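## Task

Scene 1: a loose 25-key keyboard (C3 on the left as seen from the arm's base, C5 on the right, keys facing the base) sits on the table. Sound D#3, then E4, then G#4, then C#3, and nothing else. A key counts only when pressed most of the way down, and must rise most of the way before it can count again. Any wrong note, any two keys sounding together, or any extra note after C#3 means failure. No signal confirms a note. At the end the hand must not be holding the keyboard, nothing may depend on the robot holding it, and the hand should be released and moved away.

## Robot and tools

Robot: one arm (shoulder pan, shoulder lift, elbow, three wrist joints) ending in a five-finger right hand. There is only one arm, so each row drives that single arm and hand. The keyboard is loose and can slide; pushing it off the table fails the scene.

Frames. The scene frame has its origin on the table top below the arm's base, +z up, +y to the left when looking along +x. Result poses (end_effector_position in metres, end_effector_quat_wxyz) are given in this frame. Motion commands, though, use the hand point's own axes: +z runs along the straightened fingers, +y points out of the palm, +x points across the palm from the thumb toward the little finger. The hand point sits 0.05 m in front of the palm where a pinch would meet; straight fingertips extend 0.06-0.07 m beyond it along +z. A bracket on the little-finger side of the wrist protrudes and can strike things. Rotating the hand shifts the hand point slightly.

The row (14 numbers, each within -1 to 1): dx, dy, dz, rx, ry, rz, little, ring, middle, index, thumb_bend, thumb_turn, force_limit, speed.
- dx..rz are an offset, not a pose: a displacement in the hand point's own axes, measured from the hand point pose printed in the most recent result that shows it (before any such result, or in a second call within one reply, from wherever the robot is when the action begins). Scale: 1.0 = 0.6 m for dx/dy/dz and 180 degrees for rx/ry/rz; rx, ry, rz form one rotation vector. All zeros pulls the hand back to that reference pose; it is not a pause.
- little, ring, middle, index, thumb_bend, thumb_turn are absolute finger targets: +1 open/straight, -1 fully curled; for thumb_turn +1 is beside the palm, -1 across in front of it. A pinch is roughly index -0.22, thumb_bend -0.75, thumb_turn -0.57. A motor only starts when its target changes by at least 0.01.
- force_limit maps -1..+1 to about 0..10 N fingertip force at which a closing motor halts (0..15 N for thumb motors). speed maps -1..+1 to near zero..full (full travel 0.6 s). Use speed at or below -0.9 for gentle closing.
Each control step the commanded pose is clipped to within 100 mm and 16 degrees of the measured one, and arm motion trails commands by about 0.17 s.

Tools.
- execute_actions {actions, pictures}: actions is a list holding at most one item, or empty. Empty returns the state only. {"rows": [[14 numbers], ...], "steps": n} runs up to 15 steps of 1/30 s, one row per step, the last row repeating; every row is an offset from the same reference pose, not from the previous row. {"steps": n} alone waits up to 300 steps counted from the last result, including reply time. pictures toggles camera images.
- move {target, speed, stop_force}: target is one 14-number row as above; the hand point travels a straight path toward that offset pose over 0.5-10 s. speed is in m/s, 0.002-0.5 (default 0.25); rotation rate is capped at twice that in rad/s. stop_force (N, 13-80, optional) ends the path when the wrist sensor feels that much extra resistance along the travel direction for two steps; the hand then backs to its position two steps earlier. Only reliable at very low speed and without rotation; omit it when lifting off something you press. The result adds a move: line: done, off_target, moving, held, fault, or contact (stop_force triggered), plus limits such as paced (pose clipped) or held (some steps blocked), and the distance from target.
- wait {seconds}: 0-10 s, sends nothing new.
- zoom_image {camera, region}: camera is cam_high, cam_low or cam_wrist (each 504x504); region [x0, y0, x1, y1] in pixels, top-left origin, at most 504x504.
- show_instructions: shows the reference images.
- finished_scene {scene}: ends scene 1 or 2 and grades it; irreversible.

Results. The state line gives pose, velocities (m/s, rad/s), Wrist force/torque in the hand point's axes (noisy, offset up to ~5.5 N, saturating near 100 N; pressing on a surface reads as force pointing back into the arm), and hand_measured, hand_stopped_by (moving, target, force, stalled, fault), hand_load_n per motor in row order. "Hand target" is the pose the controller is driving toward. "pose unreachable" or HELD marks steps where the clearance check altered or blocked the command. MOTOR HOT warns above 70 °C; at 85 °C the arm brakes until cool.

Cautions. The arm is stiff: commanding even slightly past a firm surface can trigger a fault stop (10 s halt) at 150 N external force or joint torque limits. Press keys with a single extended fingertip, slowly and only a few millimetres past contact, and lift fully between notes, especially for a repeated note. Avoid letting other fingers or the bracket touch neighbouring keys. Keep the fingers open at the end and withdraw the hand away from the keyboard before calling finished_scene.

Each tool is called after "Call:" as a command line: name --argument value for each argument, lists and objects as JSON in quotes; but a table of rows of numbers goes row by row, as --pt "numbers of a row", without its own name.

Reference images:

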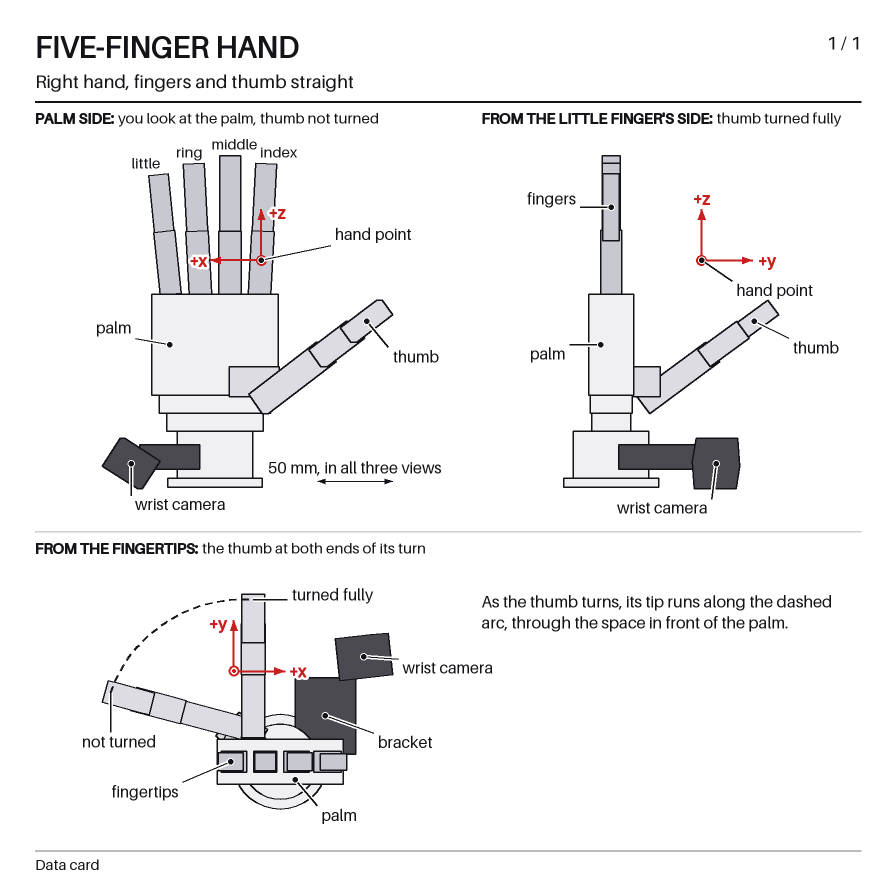

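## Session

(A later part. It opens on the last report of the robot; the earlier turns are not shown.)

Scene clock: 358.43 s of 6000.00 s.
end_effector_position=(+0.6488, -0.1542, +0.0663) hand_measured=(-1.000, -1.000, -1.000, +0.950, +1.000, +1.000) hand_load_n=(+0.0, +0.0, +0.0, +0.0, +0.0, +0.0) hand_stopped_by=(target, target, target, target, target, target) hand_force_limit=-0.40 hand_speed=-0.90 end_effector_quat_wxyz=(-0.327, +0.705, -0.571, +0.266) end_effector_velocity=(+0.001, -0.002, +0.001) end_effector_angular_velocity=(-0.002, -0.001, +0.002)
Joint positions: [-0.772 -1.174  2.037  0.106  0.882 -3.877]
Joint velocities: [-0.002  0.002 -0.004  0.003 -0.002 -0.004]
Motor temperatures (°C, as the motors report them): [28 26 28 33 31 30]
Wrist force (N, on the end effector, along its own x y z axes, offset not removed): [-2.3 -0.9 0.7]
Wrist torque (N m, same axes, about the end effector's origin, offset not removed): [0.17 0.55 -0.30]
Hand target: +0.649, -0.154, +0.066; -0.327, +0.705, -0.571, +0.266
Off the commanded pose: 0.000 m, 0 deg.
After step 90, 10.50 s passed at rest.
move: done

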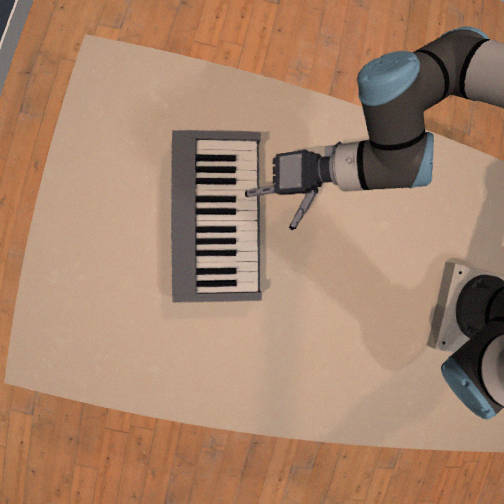

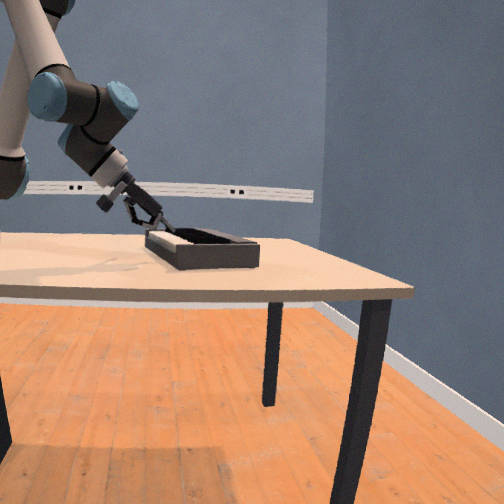

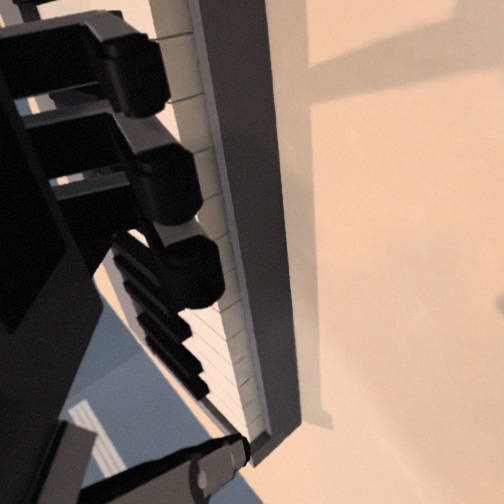

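Call:
move --target '[-0.0008, 0.0004, 0.0177, 0, 0, 0, -1, -1, -1, 0.95, 1, 1, -0.4, -0.9]' --speed 0.02

Call:
zoom_image --camera "cam_high" --region '[180, 130, 300, 230]'

Call:
zoom_image --camera "cam_low" --region '[130, 190, 230, 265]'

Scene clock: 374.70 s of 6000.00 s.
end_effector_position=(+0.6563, -0.1521, +0.0594) hand_measured=(-1.000, -1.000, -1.000, +0.950, +1.000, +1.000) hand_load_n=(+0.0, +0.0, +0.0, +0.0, +0.0, +0.0) hand_stopped_by=(target, target, target, target, target, target) hand_force_limit=-0.40 hand_speed=-0.90 end_effector_quat_wxyz=(-0.327, +0.705, -0.571, +0.266) end_effector_velocity=(+0.001, +0.001, -0.001) end_effector_angular_velocity=(-0.000, -0.000, +0.001)
Joint positions: [-0.759 -1.159  2.028  0.091  0.889 -3.863]
Joint velocities: [ 0.004  0.002 -0.001 -0.004  0.002  0.003]
Motor temperatures (°C, as the motors report them): [28 26 28 33 31 30]
Wrist force (N, on the end effector, along its own x y z axes, offset not removed): [-1.1 -1.3 3.8]
Wrist torque (N m, same axes, about the end effector's origin, offset not removed): [0.03 0.19 -0.25]
Hand target: +0.656, -0.152, +0.059; -0.327, +0.705, -0.571, +0.266
Off the commanded pose: 0.000 m, 0 deg.
After step 90, 12.43 s passed at rest.
move: done

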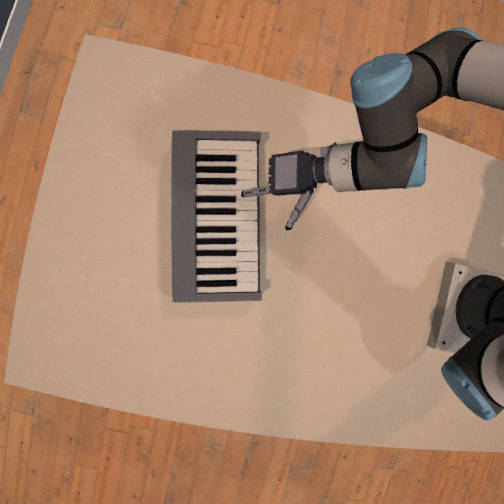

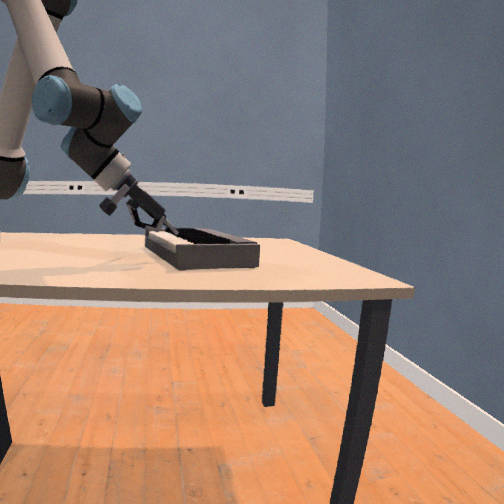

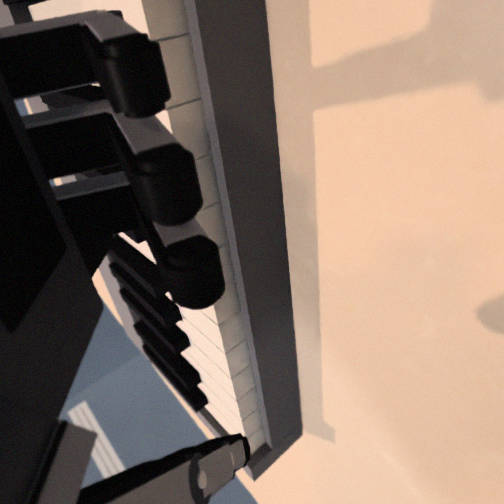

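Region (180, 130, 300, 230) of cam_high's 504x504 image, scaled by 4.200, with more detail than that image has.

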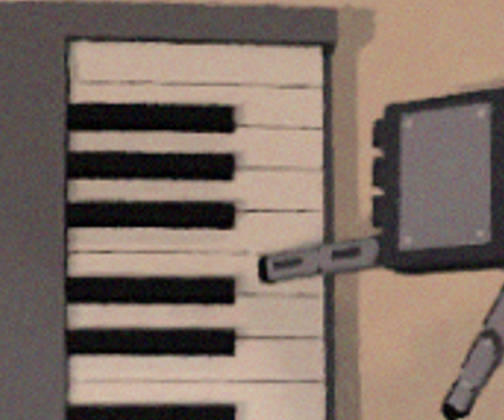

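Region (130, 190, 230, 265) of cam_low's 504x504 image, scaled by 5.040, with more detail than that image has; it fills the top 378 rows of this view, and the rest is white.

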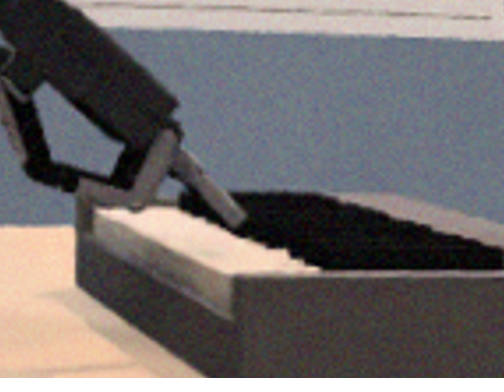

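Call:
execute_actions --actions '[{"rows": [[0, 0, 0, 0, 0, 0, -1, -1, -1, 0.6, 1, 1, -0.4, -0.9]], "steps": 15}]' --pictures false

Call:
execute_actions --actions '[{"steps": 15}]' --pictures false

Call:
execute_actions --actions '[{"steps": 15}]' --pictures false

Call:
execute_actions --actions '[{"steps": 15}]'

Scene clock: 391.63 s of 6000.00 s.
end_effector_position=(+0.6563, -0.1521, +0.0594) hand_measured=(-1.000, -1.000, -1.000, +0.884, +1.000, +1.000) hand_load_n=(+0.0, +0.0, +0.0, +0.0, +0.0, +0.0) hand_stopped_by=(target, target, target, moving, target, target) hand_force_limit=-0.40 hand_speed=-0.90 end_effector_quat_wxyz=(-0.327, +0.705, -0.571, +0.266) end_effector_velocity=(+0.000, -0.000, +0.000) end_effector_angular_velocity=(-0.001, -0.001, +0.000)
Joint positions: [-0.759 -1.159  2.028  0.091  0.889 -3.863]
Joint velocities: [ 0.    -0.001 -0.     0.     0.    -0.   ]
Motor temperatures (°C, as the motors report them): [28 26 28 33 31 30]
Wrist force (N, on the end effector, along its own x y z axes, offset not removed): [1.6 -0.8 1.7]
Wrist torque (N m, same axes, about the end effector's origin, offset not removed): [0.12 -0.05 0.03]
Hand target: +0.656, -0.152, +0.059; -0.327, +0.705, -0.571, +0.266
Off the commanded pose: 0.000 m, 0 deg.
Steps of this call (steps 1 to 90: nothing new was sent; then 13.43 s passed at rest; steps 91 to 105: all 15 steps of this action). Readings (end_effector_position | what the end effector reports):
91: (+0.6565, -0.1521, +0.0592) | hand_measured=(-1.000, -1.000, -1.000, +0.950, +1.000, +1.000) hand_load_n=(+0.0, +0.0, +0.0, +0.0, +0.0, +0.0) hand_stopped_by=(target, target, target, moving, target, target) hand_force_limit=-0.40 hand_speed=-0.90
92: (+0.6565, -0.1521, +0.0592) | hand_measured=(-1.000, -1.000, -1.000, +0.950, +1.000, +1.000) hand_load_n=(+0.0, +0.0, +0.0, +0.0, +0.0, +0.0) hand_stopped_by=(target, target, target, moving, target, target) hand_force_limit=-0.40 hand_speed=-0.90
94: (+0.6565, -0.1521, +0.0593) | hand_measured=(-1.000, -1.000, -1.000, +0.944, +1.000, +1.000) hand_load_n=(+0.0, +0.0, +0.0, +0.0, +0.0, +0.0) hand_stopped_by=(target, target, target, moving, target, target) hand_force_limit=-0.40 hand_speed=-0.90
98: (+0.6564, -0.1521, +0.0594) | hand_measured=(-1.000, -1.000, -1.000, +0.922, +1.000, +1.000) hand_load_n=(+0.0, +0.0, +0.0, +0.0, +0.0, +0.0) hand_stopped_by=(target, target, target, moving, target, target) hand_force_limit=-0.40 hand_speed=-0.90
105: the state above

Scene clock: 392.13 s of 6000.00 s.
end_effector_position=(+0.6563, -0.1521, +0.0594) hand_measured=(-1.000, -1.000, -1.000, +0.800, +1.000, +1.000) hand_load_n=(+0.0, +0.0, +0.0, +0.5, +0.0, +0.0) hand_stopped_by=(target, target, target, moving, target, target) hand_force_limit=-0.40 hand_speed=-0.90 end_effector_quat_wxyz=(-0.327, +0.705, -0.571, +0.266) end_effector_velocity=(+0.000, -0.000, -0.000) end_effector_angular_velocity=(-0.000, -0.000, +0.000)
Joint positions: [-0.759 -1.159  2.028  0.091  0.889 -3.863]
Joint velocities: [ 0.     0.001 -0.001 -0.    -0.     0.   ]
Motor temperatures (°C, as the motors report them): [28 26 28 33 31 30]
Wrist force (N, on the end effector, along its own x y z axes, offset not removed): [1.9 -1.1 -2.1]
Wrist torque (N m, same axes, about the end effector's origin, offset not removed): [0.51 -0.08 -0.05]
Hand target: +0.656, -0.152, +0.059; -0.327, +0.705, -0.571, +0.266
Off the commanded pose: 0.000 m, 0 deg.
Steps of this call (steps 1 to 15: nothing new was sent). Readings (end_effector_position | what the end effector reports):
1: (+0.6563, -0.1521, +0.0594) | hand_measured=(-1.000, -1.000, -1.000, +0.878, +1.000, +1.000) hand_load_n=(+0.0, +0.0, +0.0, +0.0, +0.0, +0.0) hand_stopped_by=(target, target, target, moving, target, target) hand_force_limit=-0.40 hand_speed=-0.90
2: (+0.6563, -0.1521, +0.0594) | hand_measured=(-1.000, -1.000, -1.000, +0.872, +1.000, +1.000) hand_load_n=(+0.0, +0.0, +0.0, +0.0, +0.0, +0.0) hand_stopped_by=(target, target, target, moving, target, target) hand_force_limit=-0.40 hand_speed=-0.90
4: (+0.6563, -0.1521, +0.0594) | hand_measured=(-1.000, -1.000, -1.000, +0.862, +1.000, +1.000) hand_load_n=(+0.0, +0.0, +0.0, +0.0, +0.0, +0.0) hand_stopped_by=(target, target, target, moving, target, target) hand_force_limit=-0.40 hand_speed=-0.90
8: (+0.6563, -0.1521, +0.0594) | hand_measured=(-1.000, -1.000, -1.000, +0.840, +1.000, +1.000) hand_load_n=(+0.0, +0.0, +0.0, +0.0, +0.0, +0.0) hand_stopped_by=(target, target, target, moving, target, target) hand_force_limit=-0.40 hand_speed=-0.90
15: the state above

Scene clock: 392.63 s of 6000.00 s.
end_effector_position=(+0.6563, -0.1521, +0.0594) hand_measured=(-1.000, -1.000, -1.000, +0.718, +1.000, +1.000) hand_load_n=(+0.0, +0.0, +0.0, +1.0, +0.0, +0.0) hand_stopped_by=(target, target, target, moving, target, target) hand_force_limit=-0.40 hand_speed=-0.90 end_effector_quat_wxyz=(-0.327, +0.705, -0.571, +0.266) end_effector_velocity=(+0.000, -0.001, +0.000) end_effector_angular_velocity=(+0.000, -0.000, -0.001)
Joint positions: [-0.759 -1.159  2.028  0.091  0.889 -3.863]
Joint velocities: [-0.001  0.001 -0.001  0.    -0.     0.   ]
Motor temperatures (°C, as the motors report them): [28 26 28 33 31 30]
Wrist force (N, on the end effector, along its own x y z axes, offset not removed): [-0.4 -1.8 2.1]
Wrist torque (N m, same axes, about the end effector's origin, offset not removed): [0.11 0.11 -0.16]
Hand target: +0.656, -0.152, +0.059; -0.327, +0.705, -0.571, +0.266
Off the commanded pose: 0.000 m, 0 deg.
Steps of this call (steps 1 to 15: nothing new was sent). Readings (end_effector_position | what the end effector reports):
1: (+0.6563, -0.1521, +0.0594) | hand_measured=(-1.000, -1.000, -1.000, +0.796, +1.000, +1.000) hand_load_n=(+0.0, +0.0, +0.0, +0.5, +0.0, +0.0) hand_stopped_by=(target, target, target, moving, target, target) hand_force_limit=-0.40 hand_speed=-0.90
2: (+0.6563, -0.1521, +0.0594) | hand_measured=(-1.000, -1.000, -1.000, +0.790, +1.000, +1.000) hand_load_n=(+0.0, +0.0, +0.0, +0.5, +0.0, +0.0) hand_stopped_by=(target, target, target, moving, target, target) hand_force_limit=-0.40 hand_speed=-0.90
4: (+0.6563, -0.1521, +0.0594) | hand_measured=(-1.000, -1.000, -1.000, +0.778, +1.000, +1.000) hand_load_n=(+0.0, +0.0, +0.0, +0.5, +0.0, +0.0) hand_stopped_by=(target, target, target, moving, target, target) hand_force_limit=-0.40 hand_speed=-0.90
8: (+0.6563, -0.1521, +0.0594) | hand_measured=(-1.000, -1.000, -1.000, +0.756, +1.000, +1.000) hand_load_n=(+0.0, +0.0, +0.0, +0.5, +0.0, +0.0) hand_stopped_by=(target, target, target, moving, target, target) hand_force_limit=-0.40 hand_speed=-0.90
15: the state above

Scene clock: 393.13 s of 6000.00 s.
end_effector_position=(+0.6563, -0.1521, +0.0594) hand_measured=(-1.000, -1.000, -1.000, +0.634, +1.000, +1.000) hand_load_n=(+0.0, +0.0, +0.0, +0.5, +0.0, +0.0) hand_stopped_by=(target, target, target, moving, target, target) hand_force_limit=-0.40 hand_speed=-0.90 end_effector_quat_wxyz=(-0.327, +0.705, -0.571, +0.266) end_effector_velocity=(+0.000, -0.001, +0.000) end_effector_angular_velocity=(-0.000, -0.000, -0.002)
Joint positions: [-0.759 -1.159  2.028  0.091  0.889 -3.863]
Joint velocities: [-0.002 -0.    -0.001  0.     0.     0.   ]
Motor temperatures (°C, as the motors report them): [28 26 28 33 31 30]
Wrist force (N, on the end effector, along its own x y z axes, offset not removed): [-1.4 -2.2 -1.0]
Wrist torque (N m, same axes, about the end effector's origin, offset not removed): [0.35 0.37 -0.30]
Hand target: +0.656, -0.152, +0.059; -0.327, +0.705, -0.571, +0.266
Off the commanded pose: 0.000 m, 0 deg.
Steps of this call (steps 1 to 15: nothing new was sent). Readings (end_effector_position | what the end effector reports):
1: (+0.6563, -0.1521, +0.0594) | hand_measured=(-1.000, -1.000, -1.000, +0.712, +1.000, +1.000) hand_load_n=(+0.0, +0.0, +0.0, +1.0, +0.0, +0.0) hand_stopped_by=(target, target, target, moving, target, target) hand_force_limit=-0.40 hand_speed=-0.90
2: (+0.6563, -0.1521, +0.0594) | hand_measured=(-1.000, -1.000, -1.000, +0.706, +1.000, +1.000) hand_load_n=(+0.0, +0.0, +0.0, +1.0, +0.0, +0.0) hand_stopped_by=(target, target, target, moving, target, target) hand_force_limit=-0.40 hand_speed=-0.90
4: (+0.6563, -0.1521, +0.0594) | hand_measured=(-1.000, -1.000, -1.000, +0.696, +1.000, +1.000) hand_load_n=(+0.0, +0.0, +0.0, +1.0, +0.0, +0.0) hand_stopped_by=(target, target, target, moving, target, target) hand_force_limit=-0.40 hand_speed=-0.90
8: (+0.6563, -0.1521, +0.0594) | hand_measured=(-1.000, -1.000, -1.000, +0.672, +1.000, +1.000) hand_load_n=(+0.0, +0.0, +0.0, +1.0, +0.0, +0.0) hand_stopped_by=(target, target, target, moving, target, target) hand_force_limit=-0.40 hand_speed=-0.90
15: the state above

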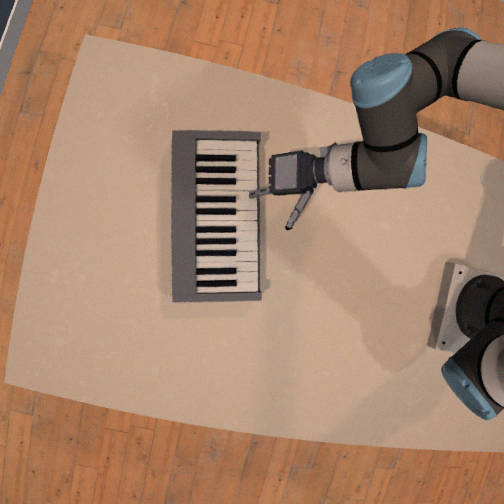

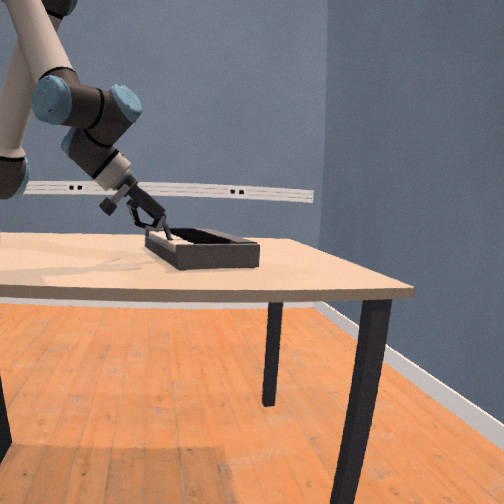

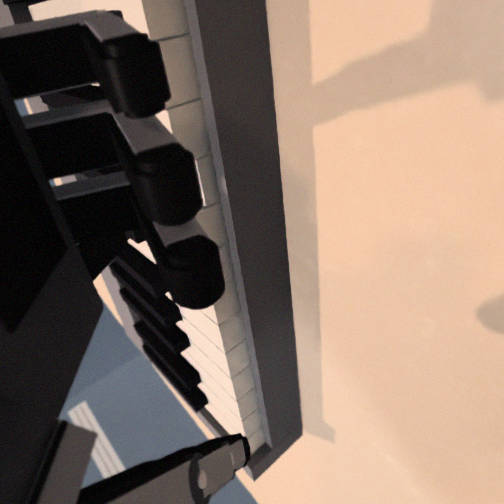

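Call:
execute_actions --actions '[]'

Call:
zoom_image --camera "cam_high" --region '[180, 130, 300, 230]'

Call:
zoom_image --camera "cam_low" --region '[130, 190, 230, 265]'

Scene clock: 402.17 s of 6000.00 s.
end_effector_position=(+0.6563, -0.1521, +0.0594) hand_measured=(-1.000, -1.000, -1.000, +0.600, +1.000, +1.000) hand_load_n=(+0.0, +0.0, +0.0, +0.5, +0.0, +0.0) hand_stopped_by=(target, target, target, target, target, target) hand_force_limit=-0.40 hand_speed=-0.90 end_effector_quat_wxyz=(-0.327, +0.705, -0.571, +0.266) end_effector_velocity=(-0.000, +0.000, +0.000) end_effector_angular_velocity=(+0.000, -0.000, +0.000)
Joint positions: [-0.759 -1.159  2.028  0.091  0.889 -3.863]
Joint velocities: [ 0. -0.  0. -0.  0.  0.]
Motor temperatures (°C, as the motors report them): [28 26 28 33 31 30]
Wrist force (N, on the end effector, along its own x y z axes, offset not removed): [0.0 -1.9 -0.8]
Wrist torque (N m, same axes, about the end effector's origin, offset not removed): [0.24 0.22 -0.11]
Hand target: +0.656, -0.152, +0.059; -0.327, +0.705, -0.571, +0.266
Off the commanded pose: 0.000 m, 0 deg.
Steps of this call (steps 1 to 90: nothing new was sent; then 6.03 s passed at rest). Readings (end_effector_position | what the end effector reports):
1: (+0.6563, -0.1521, +0.0594) | hand_measured=(-1.000, -1.000, -1.000, +0.628, +1.000, +1.000) hand_load_n=(+0.0, +0.0, +0.0, +0.5, +0.0, +0.0) hand_stopped_by=(target, target, target, moving, target, target) hand_force_limit=-0.40 hand_speed=-0.90
2: (+0.6563, -0.1521, +0.0594) | hand_measured=(-1.000, -1.000, -1.000, +0.622, +1.000, +1.000) hand_load_n=(+0.0, +0.0, +0.0, +0.5, +0.0, +0.0) hand_stopped_by=(target, target, target, moving, target, target) hand_force_limit=-0.40 hand_speed=-0.90
4: (+0.6563, -0.1521, +0.0594) | hand_measured=(-1.000, -1.000, -1.000, +0.612, +1.000, +1.000) hand_load_n=(+0.0, +0.0, +0.0, +0.5, +0.0, +0.0) hand_stopped_by=(target, target, target, moving, target, target) hand_force_limit=-0.40 hand_speed=-0.90
8: (+0.6563, -0.1521, +0.0594) | hand_measured=(-1.000, -1.000, -1.000, +0.600, +1.000, +1.000) hand_load_n=(+0.0, +0.0, +0.0, +1.0, +0.0, +0.0) hand_stopped_by=(target, target, target, moving, target, target) hand_force_limit=-0.40 hand_speed=-0.90
90: the state above

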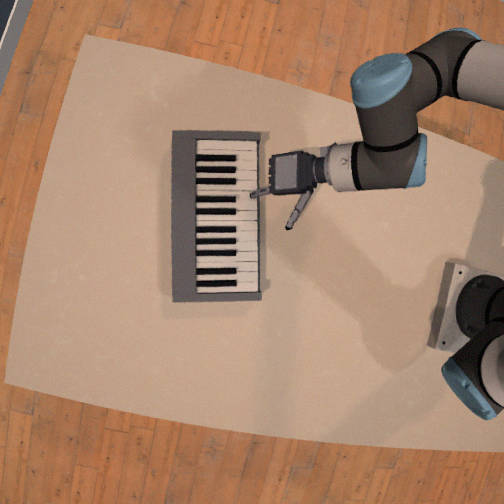

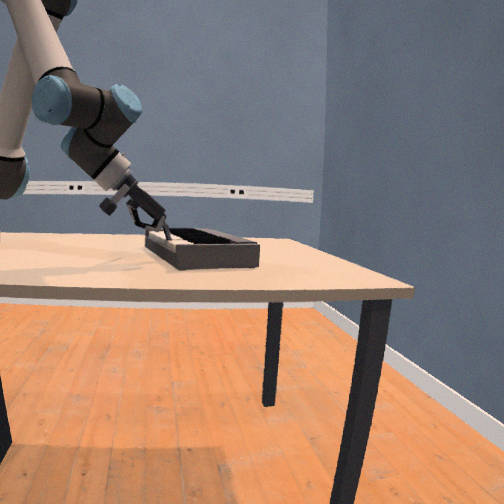

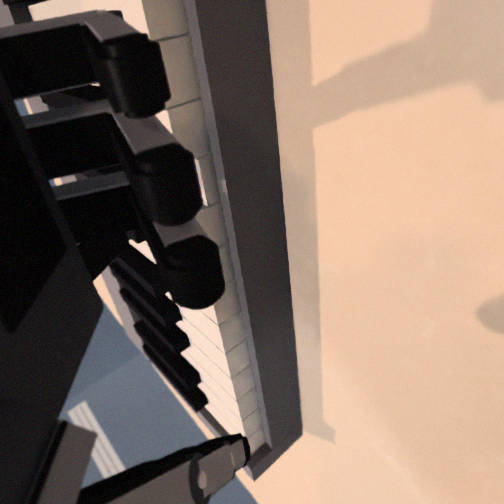

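Region (180, 130, 300, 230) of cam_high's 504x504 image, scaled by 4.200, with more detail than that image has.

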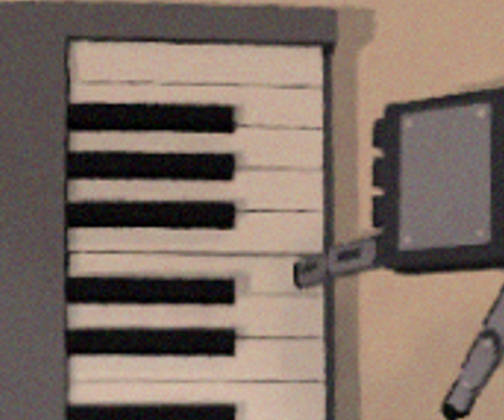

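Region (130, 190, 230, 265) of cam_low's 504x504 image, scaled by 5.040, with more detail than that image has; it fills the top 378 rows of this view, and the rest is white.

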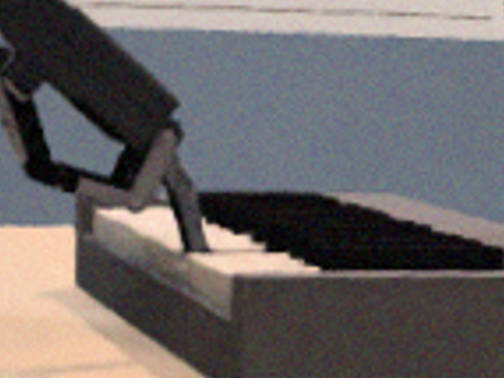

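Call:
move --target '[0, -0.0086, 0.0102, 0, 0, 0, -1, -1, -1, 0.6, 1, 1, -0.5, -0.9]' --speed 0.01

Call:
execute_actions --actions '[{"rows": [[0, 0, 0, 0, 0, 0, -1, -1, -1, 0.5, 1, 1, -0.5, -0.92]], "steps": 15}]' --pictures false

Call:
execute_actions --actions '[{"steps": 15}]'

Scene clock: 458.37 s of 6000.00 s.
end_effector_position=(+0.6639, -0.1505, +0.0594) hand_measured=(-1.000, -1.000, -1.000, +0.600, +1.000, +1.000) hand_load_n=(+0.0, +0.0, +0.0, +0.0, +0.0, +0.0) hand_stopped_by=(target, target, target, target, target, target) hand_force_limit=-0.50 hand_speed=-0.90 end_effector_quat_wxyz=(-0.327, +0.705, -0.571, +0.266) end_effector_velocity=(+0.002, +0.000, +0.001) end_effector_angular_velocity=(-0.000, -0.000, -0.001)
Joint positions: [-0.747 -1.153  2.015  0.09   0.896 -3.85 ]
Joint velocities: [ 0.003  0.001 -0.004 -0.     0.002  0.004]
Motor temperatures (°C, as the motors report them): [28 26 28 33 31 30]
Wrist force (N, on the end effector, along its own x y z axes, offset not removed): [1.0 -1.0 0.0]
Wrist torque (N m, same axes, about the end effector's origin, offset not removed): [0.21 -0.06 -0.04]
Hand target: +0.664, -0.150, +0.059; -0.327, +0.705, -0.571, +0.266
Off the commanded pose: 0.000 m, 0 deg.
After step 90, 52.17 s passed at rest.
move: done

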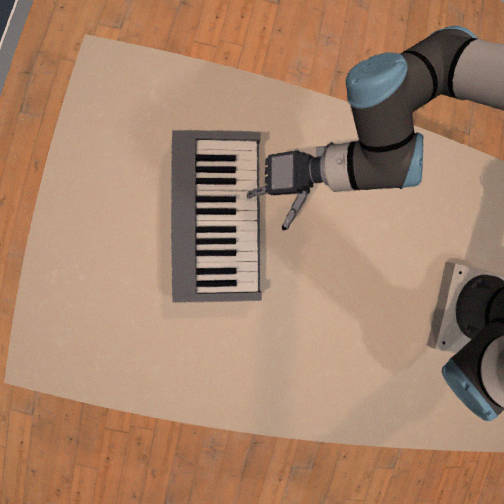

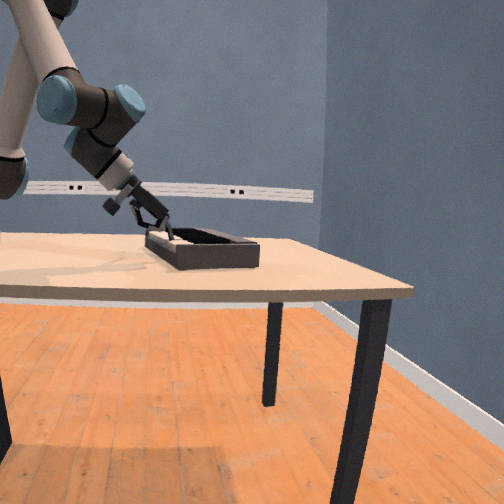

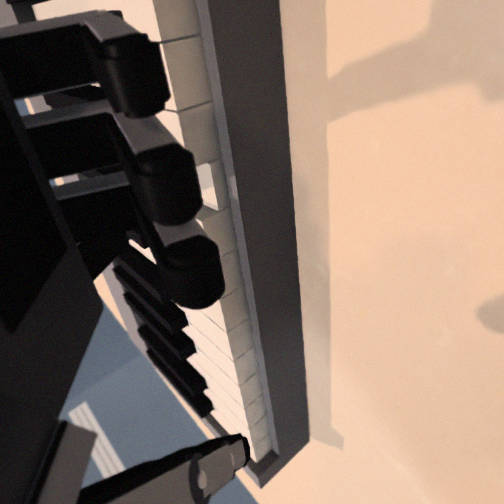

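Scene clock: 458.87 s of 6000.00 s.
end_effector_position=(+0.6639, -0.1505, +0.0594) hand_measured=(-1.000, -1.000, -1.000, +0.570, +1.000, +1.000) hand_load_n=(+0.0, +0.0, +0.0, +2.5, +0.0, +0.0) hand_stopped_by=(target, target, target, force, target, target) hand_force_limit=-0.50 hand_speed=-0.92 end_effector_quat_wxyz=(-0.327, +0.705, -0.571, +0.266) end_effector_velocity=(+0.001, +0.000, +0.000) end_effector_angular_velocity=(-0.001, -0.001, +0.001)
Joint positions: [-0.747 -1.153  2.015  0.09   0.896 -3.85 ]
Joint velocities: [ 0.001  0.    -0.001 -0.    -0.    -0.   ]
Motor temperatures (°C, as the motors report them): [28 26 28 33 31 30]
Wrist force (N, on the end effector, along its own x y z axes, offset not removed): [0.0 -4.8 0.3]
Wrist torque (N m, same axes, about the end effector's origin, offset not removed): [0.25 0.07 -0.19]
Hand target: +0.664, -0.151, +0.059; -0.327, +0.705, -0.571, +0.266
Off the commanded pose: 0.000 m, 0 deg.
Steps of this call (steps 1 to 15: all 15 steps of this action). Readings (end_effector_position | what the end effector reports):
1: (+0.6639, -0.1505, +0.0594) | hand_measured=(-1.000, -1.000, -1.000, +0.600, +1.000, +1.000) hand_load_n=(+0.0, +0.0, +0.0, +0.0, +0.0, +0.0) hand_stopped_by=(target, target, target, moving, target, target) hand_force_limit=-0.50 hand_speed=-0.92
2: (+0.6639, -0.1505, +0.0594) | hand_measured=(-1.000, -1.000, -1.000, +0.600, +1.000, +1.000) hand_load_n=(+0.0, +0.0, +0.0, +0.0, +0.0, +0.0) hand_stopped_by=(target, target, target, moving, target, target) hand_force_limit=-0.50 hand_speed=-0.92
4: (+0.6639, -0.1505, +0.0594) | hand_measured=(-1.000, -1.000, -1.000, +0.596, +1.000, +1.000) hand_load_n=(+0.0, +0.0, +0.0, +1.0, +0.0, +0.0) hand_stopped_by=(target, target, target, moving, target, target) hand_force_limit=-0.50 hand_speed=-0.92
8: (+0.6639, -0.1505, +0.0594) | hand_measured=(-1.000, -1.000, -1.000, +0.578, +1.000, +1.000) hand_load_n=(+0.0, +0.0, +0.0, +1.5, +0.0, +0.0) hand_stopped_by=(target, target, target, moving, target, target) hand_force_limit=-0.50 hand_speed=-0.92
15: the state above

Scene clock: 459.37 s of 6000.00 s.
end_effector_position=(+0.6639, -0.1505, +0.0594) hand_measured=(-1.000, -1.000, -1.000, +0.570, +1.000, +1.000) hand_load_n=(+0.0, +0.0, +0.0, +3.0, +0.0, +0.0) hand_stopped_by=(target, target, target, force, target, target) hand_force_limit=-0.50 hand_speed=-0.92 end_effector_quat_wxyz=(-0.327, +0.705, -0.571, +0.266) end_effector_velocity=(+0.001, +0.001, +0.001) end_effector_angular_velocity=(-0.000, -0.001, +0.001)
Joint positions: [-0.747 -1.153  2.015  0.09   0.896 -3.85 ]
Joint velocities: [ 0.001 -0.001 -0.001  0.    -0.     0.001]
Motor temperatures (°C, as the motors report them): [28 26 28 33 31 30]
Wrist force (N, on the end effector, along its own x y z axes, offset not removed): [-0.6 -3.8 -2.1]
Wrist torque (N m, same axes, about the end effector's origin, offset not removed): [0.57 0.27 -0.17]
Hand target: +0.664, -0.151, +0.059; -0.327, +0.705, -0.571, +0.266
Off the commanded pose: 0.000 m, 0 deg.
Steps of this call (steps 1 to 15: nothing new was sent). Readings (end_effector_position | what the end effector reports):
1: (+0.6639, -0.1505, +0.0594) | hand_measured=(-1.000, -1.000, -1.000, +0.570, +1.000, +1.000) hand_load_n=(+0.0, +0.0, +0.0, +2.5, +0.0, +0.0) hand_stopped_by=(target, target, target, force, target, target) hand_force_limit=-0.50 hand_speed=-0.92
2: (+0.6639, -0.1505, +0.0594) | hand_measured=(-1.000, -1.000, -1.000, +0.570, +1.000, +1.000) hand_load_n=(+0.0, +0.0, +0.0, +2.5, +0.0, +0.0) hand_stopped_by=(target, target, target, force, target, target) hand_force_limit=-0.50 hand_speed=-0.92
4: (+0.6639, -0.1505, +0.0594) | hand_measured=(-1.000, -1.000, -1.000, +0.570, +1.000, +1.000) hand_load_n=(+0.0, +0.0, +0.0, +2.5, +0.0, +0.0) hand_stopped_by=(target, target, target, force, target, target) hand_force_limit=-0.50 hand_speed=-0.92
8: (+0.6639, -0.1505, +0.0594) | hand_measured=(-1.000, -1.000, -1.000, +0.570, +1.000, +1.000) hand_load_n=(+0.0, +0.0, +0.0, +2.5, +0.0, +0.0) hand_stopped_by=(target, target, target, force, target, target) hand_force_limit=-0.50 hand_speed=-0.92
15: the state above

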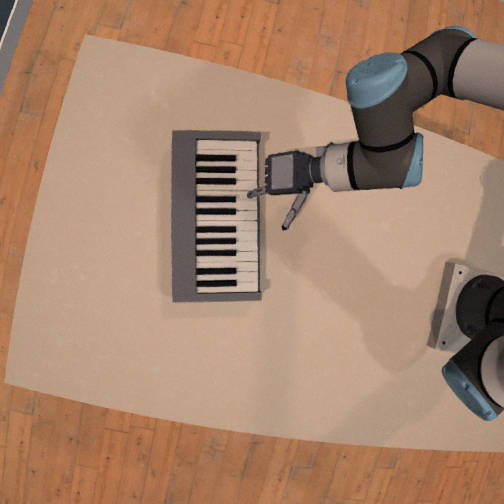

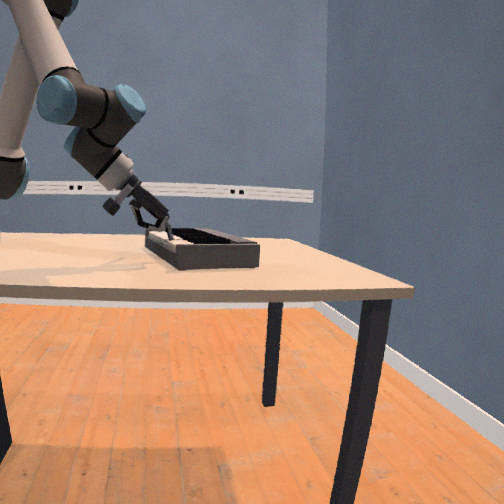

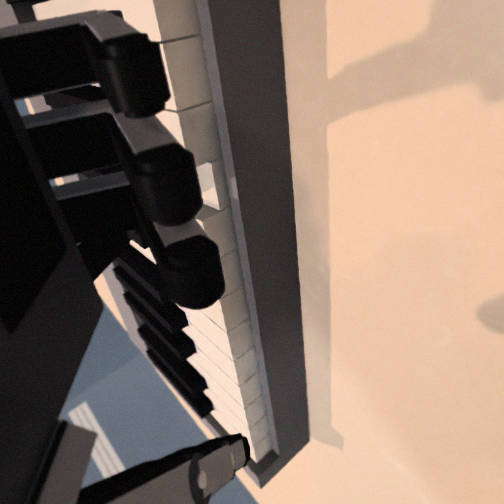

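Call:
move --target '[0, -0.0383, -0.0321, 0, 0, 0, -1, -1, -1, 0.95, 1, 1, -0.4, -0.8]' --speed 0.06

Call:
move --target '[0.0998, -0.0169, 0.0598, 0, 0, 0, -1, -1, -1, 0.95, 1, 1, -0.4, -0.9]' --speed 0.08

Call:
zoom_image --camera "cam_high" --region '[180, 120, 300, 220]'

Call:
zoom_image --camera "cam_low" --region '[130, 190, 230, 265]'

Scene clock: 490.10 s of 6000.00 s.
end_effector_position=(+0.6639, -0.1505, +0.0894) hand_measured=(-1.000, -1.000, -1.000, +0.950, +1.000, +1.000) hand_load_n=(+0.0, +0.0, +0.0, +0.0, +0.0, +0.0) hand_stopped_by=(target, target, target, target, target, target) hand_force_limit=-0.40 hand_speed=-0.80 end_effector_quat_wxyz=(-0.327, +0.705, -0.571, +0.266) end_effector_velocity=(-0.000, -0.000, -0.000) end_effector_angular_velocity=(+0.000, +0.000, -0.001)
Joint positions: [-0.747 -1.193  2.002  0.143  0.896 -3.851]
Joint velocities: [-0.001 -0.     0.001 -0.    -0.    -0.   ]
Motor temperatures (°C, as the motors report them): [28 26 28 33 31 30]
Wrist force (N, on the end effector, along its own x y z axes, offset not removed): [-0.5 1.5 3.2]
Wrist torque (N m, same axes, about the end effector's origin, offset not removed): [0.35 0.11 -0.08]
Hand target: +0.664, -0.150, +0.089; -0.327, +0.705, -0.571, +0.266
Off the commanded pose: 0.000 m, 0 deg.
After step 90, 26.33 s passed at rest.
move: done

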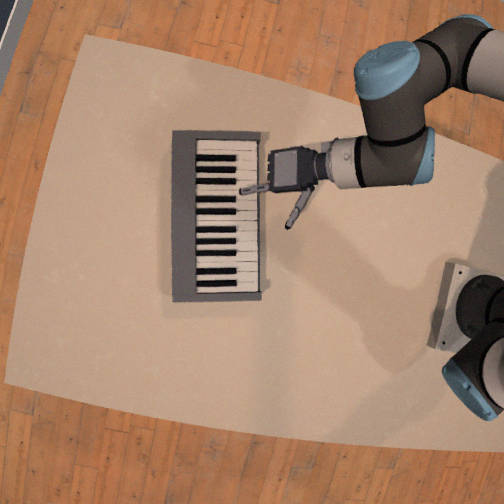

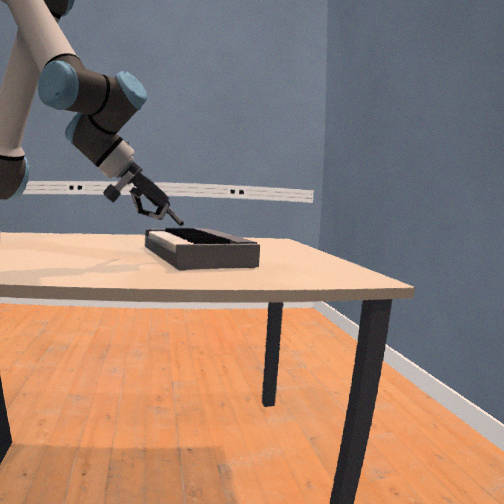

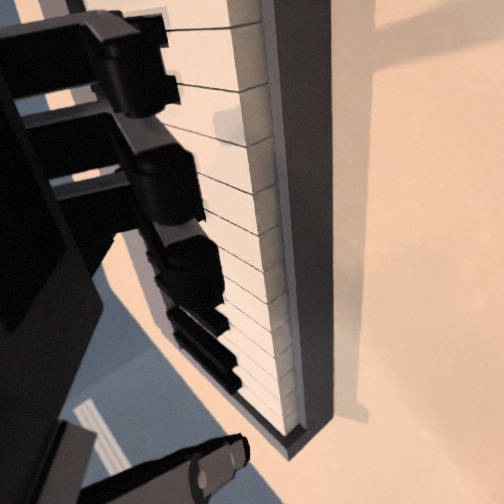

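Scene clock: 491.47 s of 6000.00 s.
end_effector_position=(+0.7094, -0.2018, +0.0742) hand_measured=(-1.000, -1.000, -1.000, +0.950, +1.000, +1.000) hand_load_n=(+0.0, +0.0, +0.0, +0.0, +0.0, +0.0) hand_stopped_by=(target, target, target, target, target, target) hand_force_limit=-0.40 hand_speed=-0.90 end_effector_quat_wxyz=(-0.327, +0.705, -0.571, +0.266) end_effector_velocity=(+0.002, -0.003, +0.000) end_effector_angular_velocity=(-0.001, -0.001, -0.002)
Joint positions: [-0.761 -1.091  1.877  0.176  0.888 -3.865]
Joint velocities: [-0.002  0.003 -0.005  0.001 -0.    -0.   ]
Motor temperatures (°C, as the motors report them): [28 26 28 33 31 30]
Wrist force (N, on the end effector, along its own x y z axes, offset not removed): [-1.3 0.5 1.2]
Wrist torque (N m, same axes, about the end effector's origin, offset not removed): [0.32 0.34 -0.23]
Hand target: +0.710, -0.202, +0.074; -0.327, +0.705, -0.571, +0.266
Off the commanded pose: 0.000 m, 0 deg.
move: done

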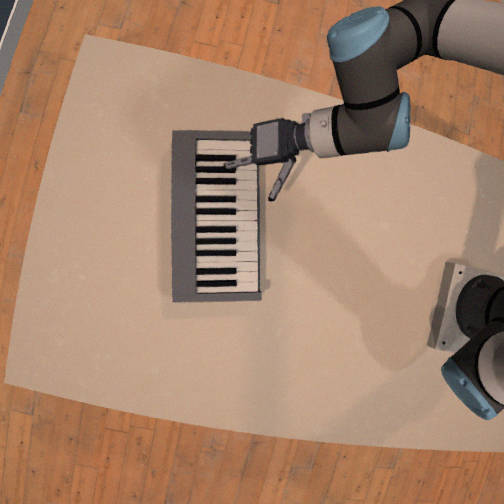

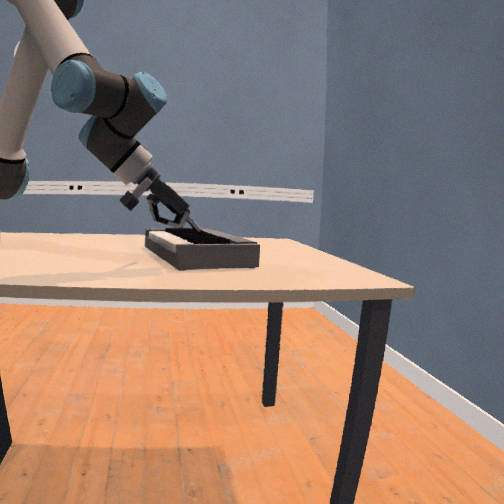

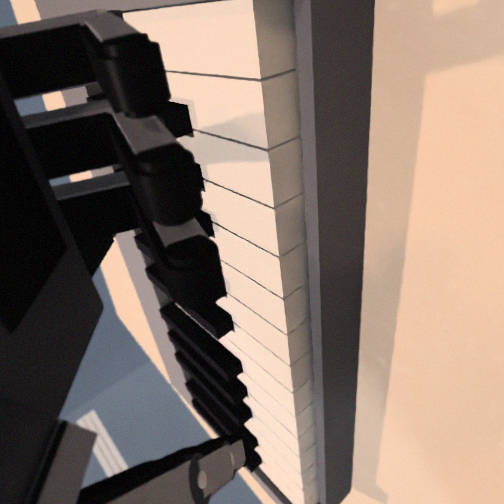

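Region (180, 120, 300, 220) of cam_high's 504x504 image, scaled by 4.200, with more detail than that image has.

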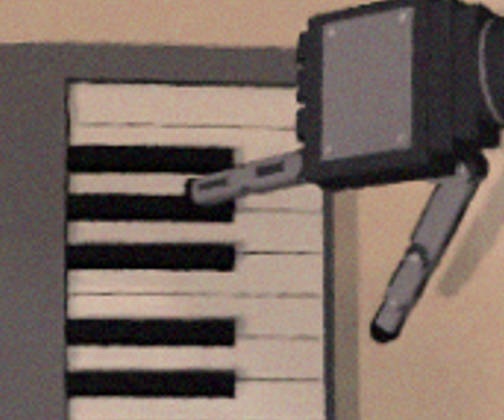

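Region (130, 190, 230, 265) of cam_low's 504x504 image, scaled by 5.040, with more detail than that image has; it fills the top 378 rows of this view, and the rest is white.

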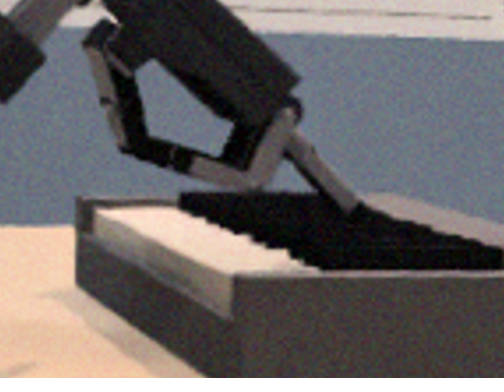

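Call:
move --target '[-0.0092, 0.0064, 0.0054, 0, 0, 0, -1, -1, -1, 0.95, 1, 1, -0.4, -0.9]' --speed 0.02

Call:
zoom_image --camera "cam_high" --region '[180, 120, 300, 220]'

Call:
zoom_image --camera "cam_low" --region '[130, 190, 230, 265]'

Scene clock: 532.93 s of 6000.00 s.
end_effector_position=(+0.7083, -0.1966, +0.0693) hand_measured=(-1.000, -1.000, -1.000, +0.950, +1.000, +1.000) hand_load_n=(+0.0, +0.0, +0.0, +0.0, +0.0, +0.0) hand_stopped_by=(target, target, target, target, target, target) hand_force_limit=-0.40 hand_speed=-0.90 end_effector_quat_wxyz=(-0.327, +0.705, -0.571, +0.266) end_effector_velocity=(+0.001, +0.000, -0.001) end_effector_angular_velocity=(-0.002, -0.001, -0.000)
Joint positions: [-0.755 -1.09   1.886  0.162  0.891 -3.859]
Joint velocities: [ 0.001  0.     0.001 -0.004  0.001  0.002]
Motor temperatures (°C, as the motors report them): [28 26 28 33 31 30]
Wrist force (N, on the end effector, along its own x y z axes, offset not removed): [0.6 -3.3 0.6]
Wrist torque (N m, same axes, about the end effector's origin, offset not removed): [-0.23 0.03 -0.25]
Hand target: +0.708, -0.196, +0.069; -0.327, +0.705, -0.571, +0.266
Off the commanded pose: 0.000 m, 0 deg.
After step 90, 37.70 s passed at rest.
move: done

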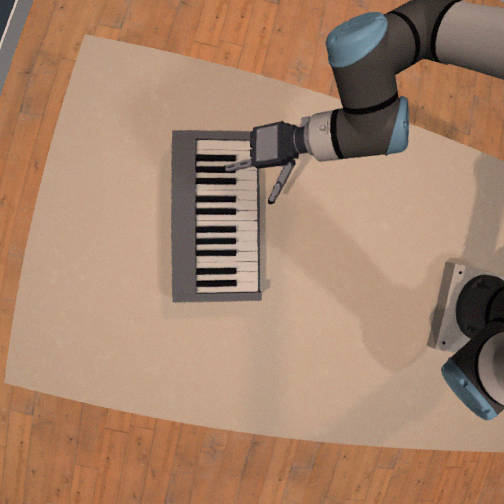

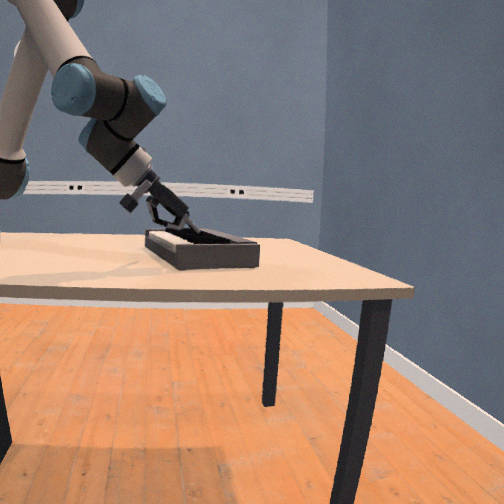

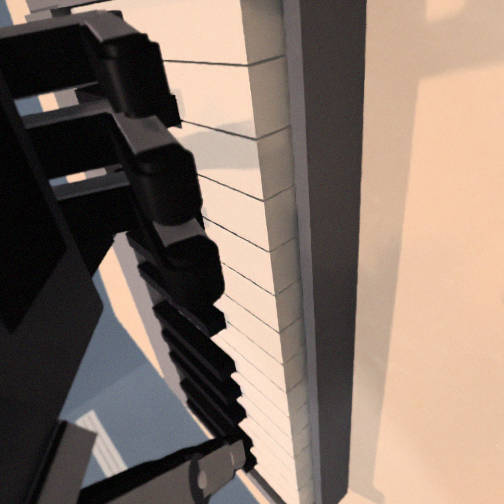

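Region (180, 120, 300, 220) of cam_high's 504x504 image, scaled by 4.200, with more detail than that image has.

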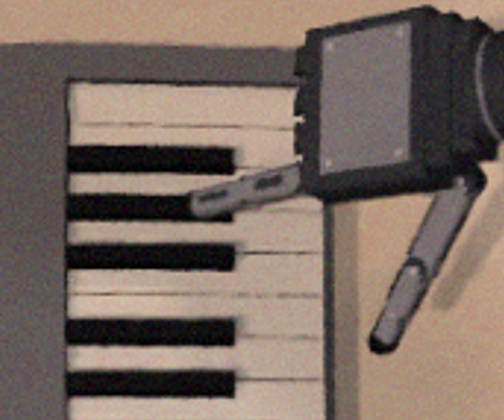

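Region (130, 190, 230, 265) of cam_low's 504x504 image, scaled by 5.040, with more detail than that image has; it fills the top 378 rows of this view, and the rest is white.

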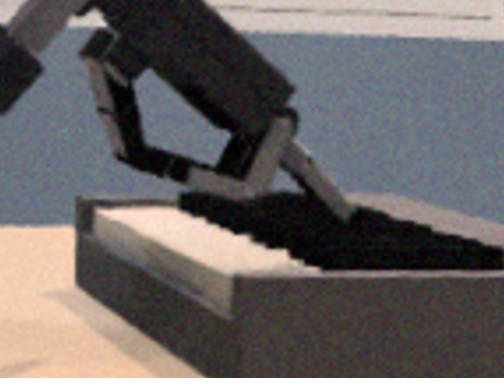

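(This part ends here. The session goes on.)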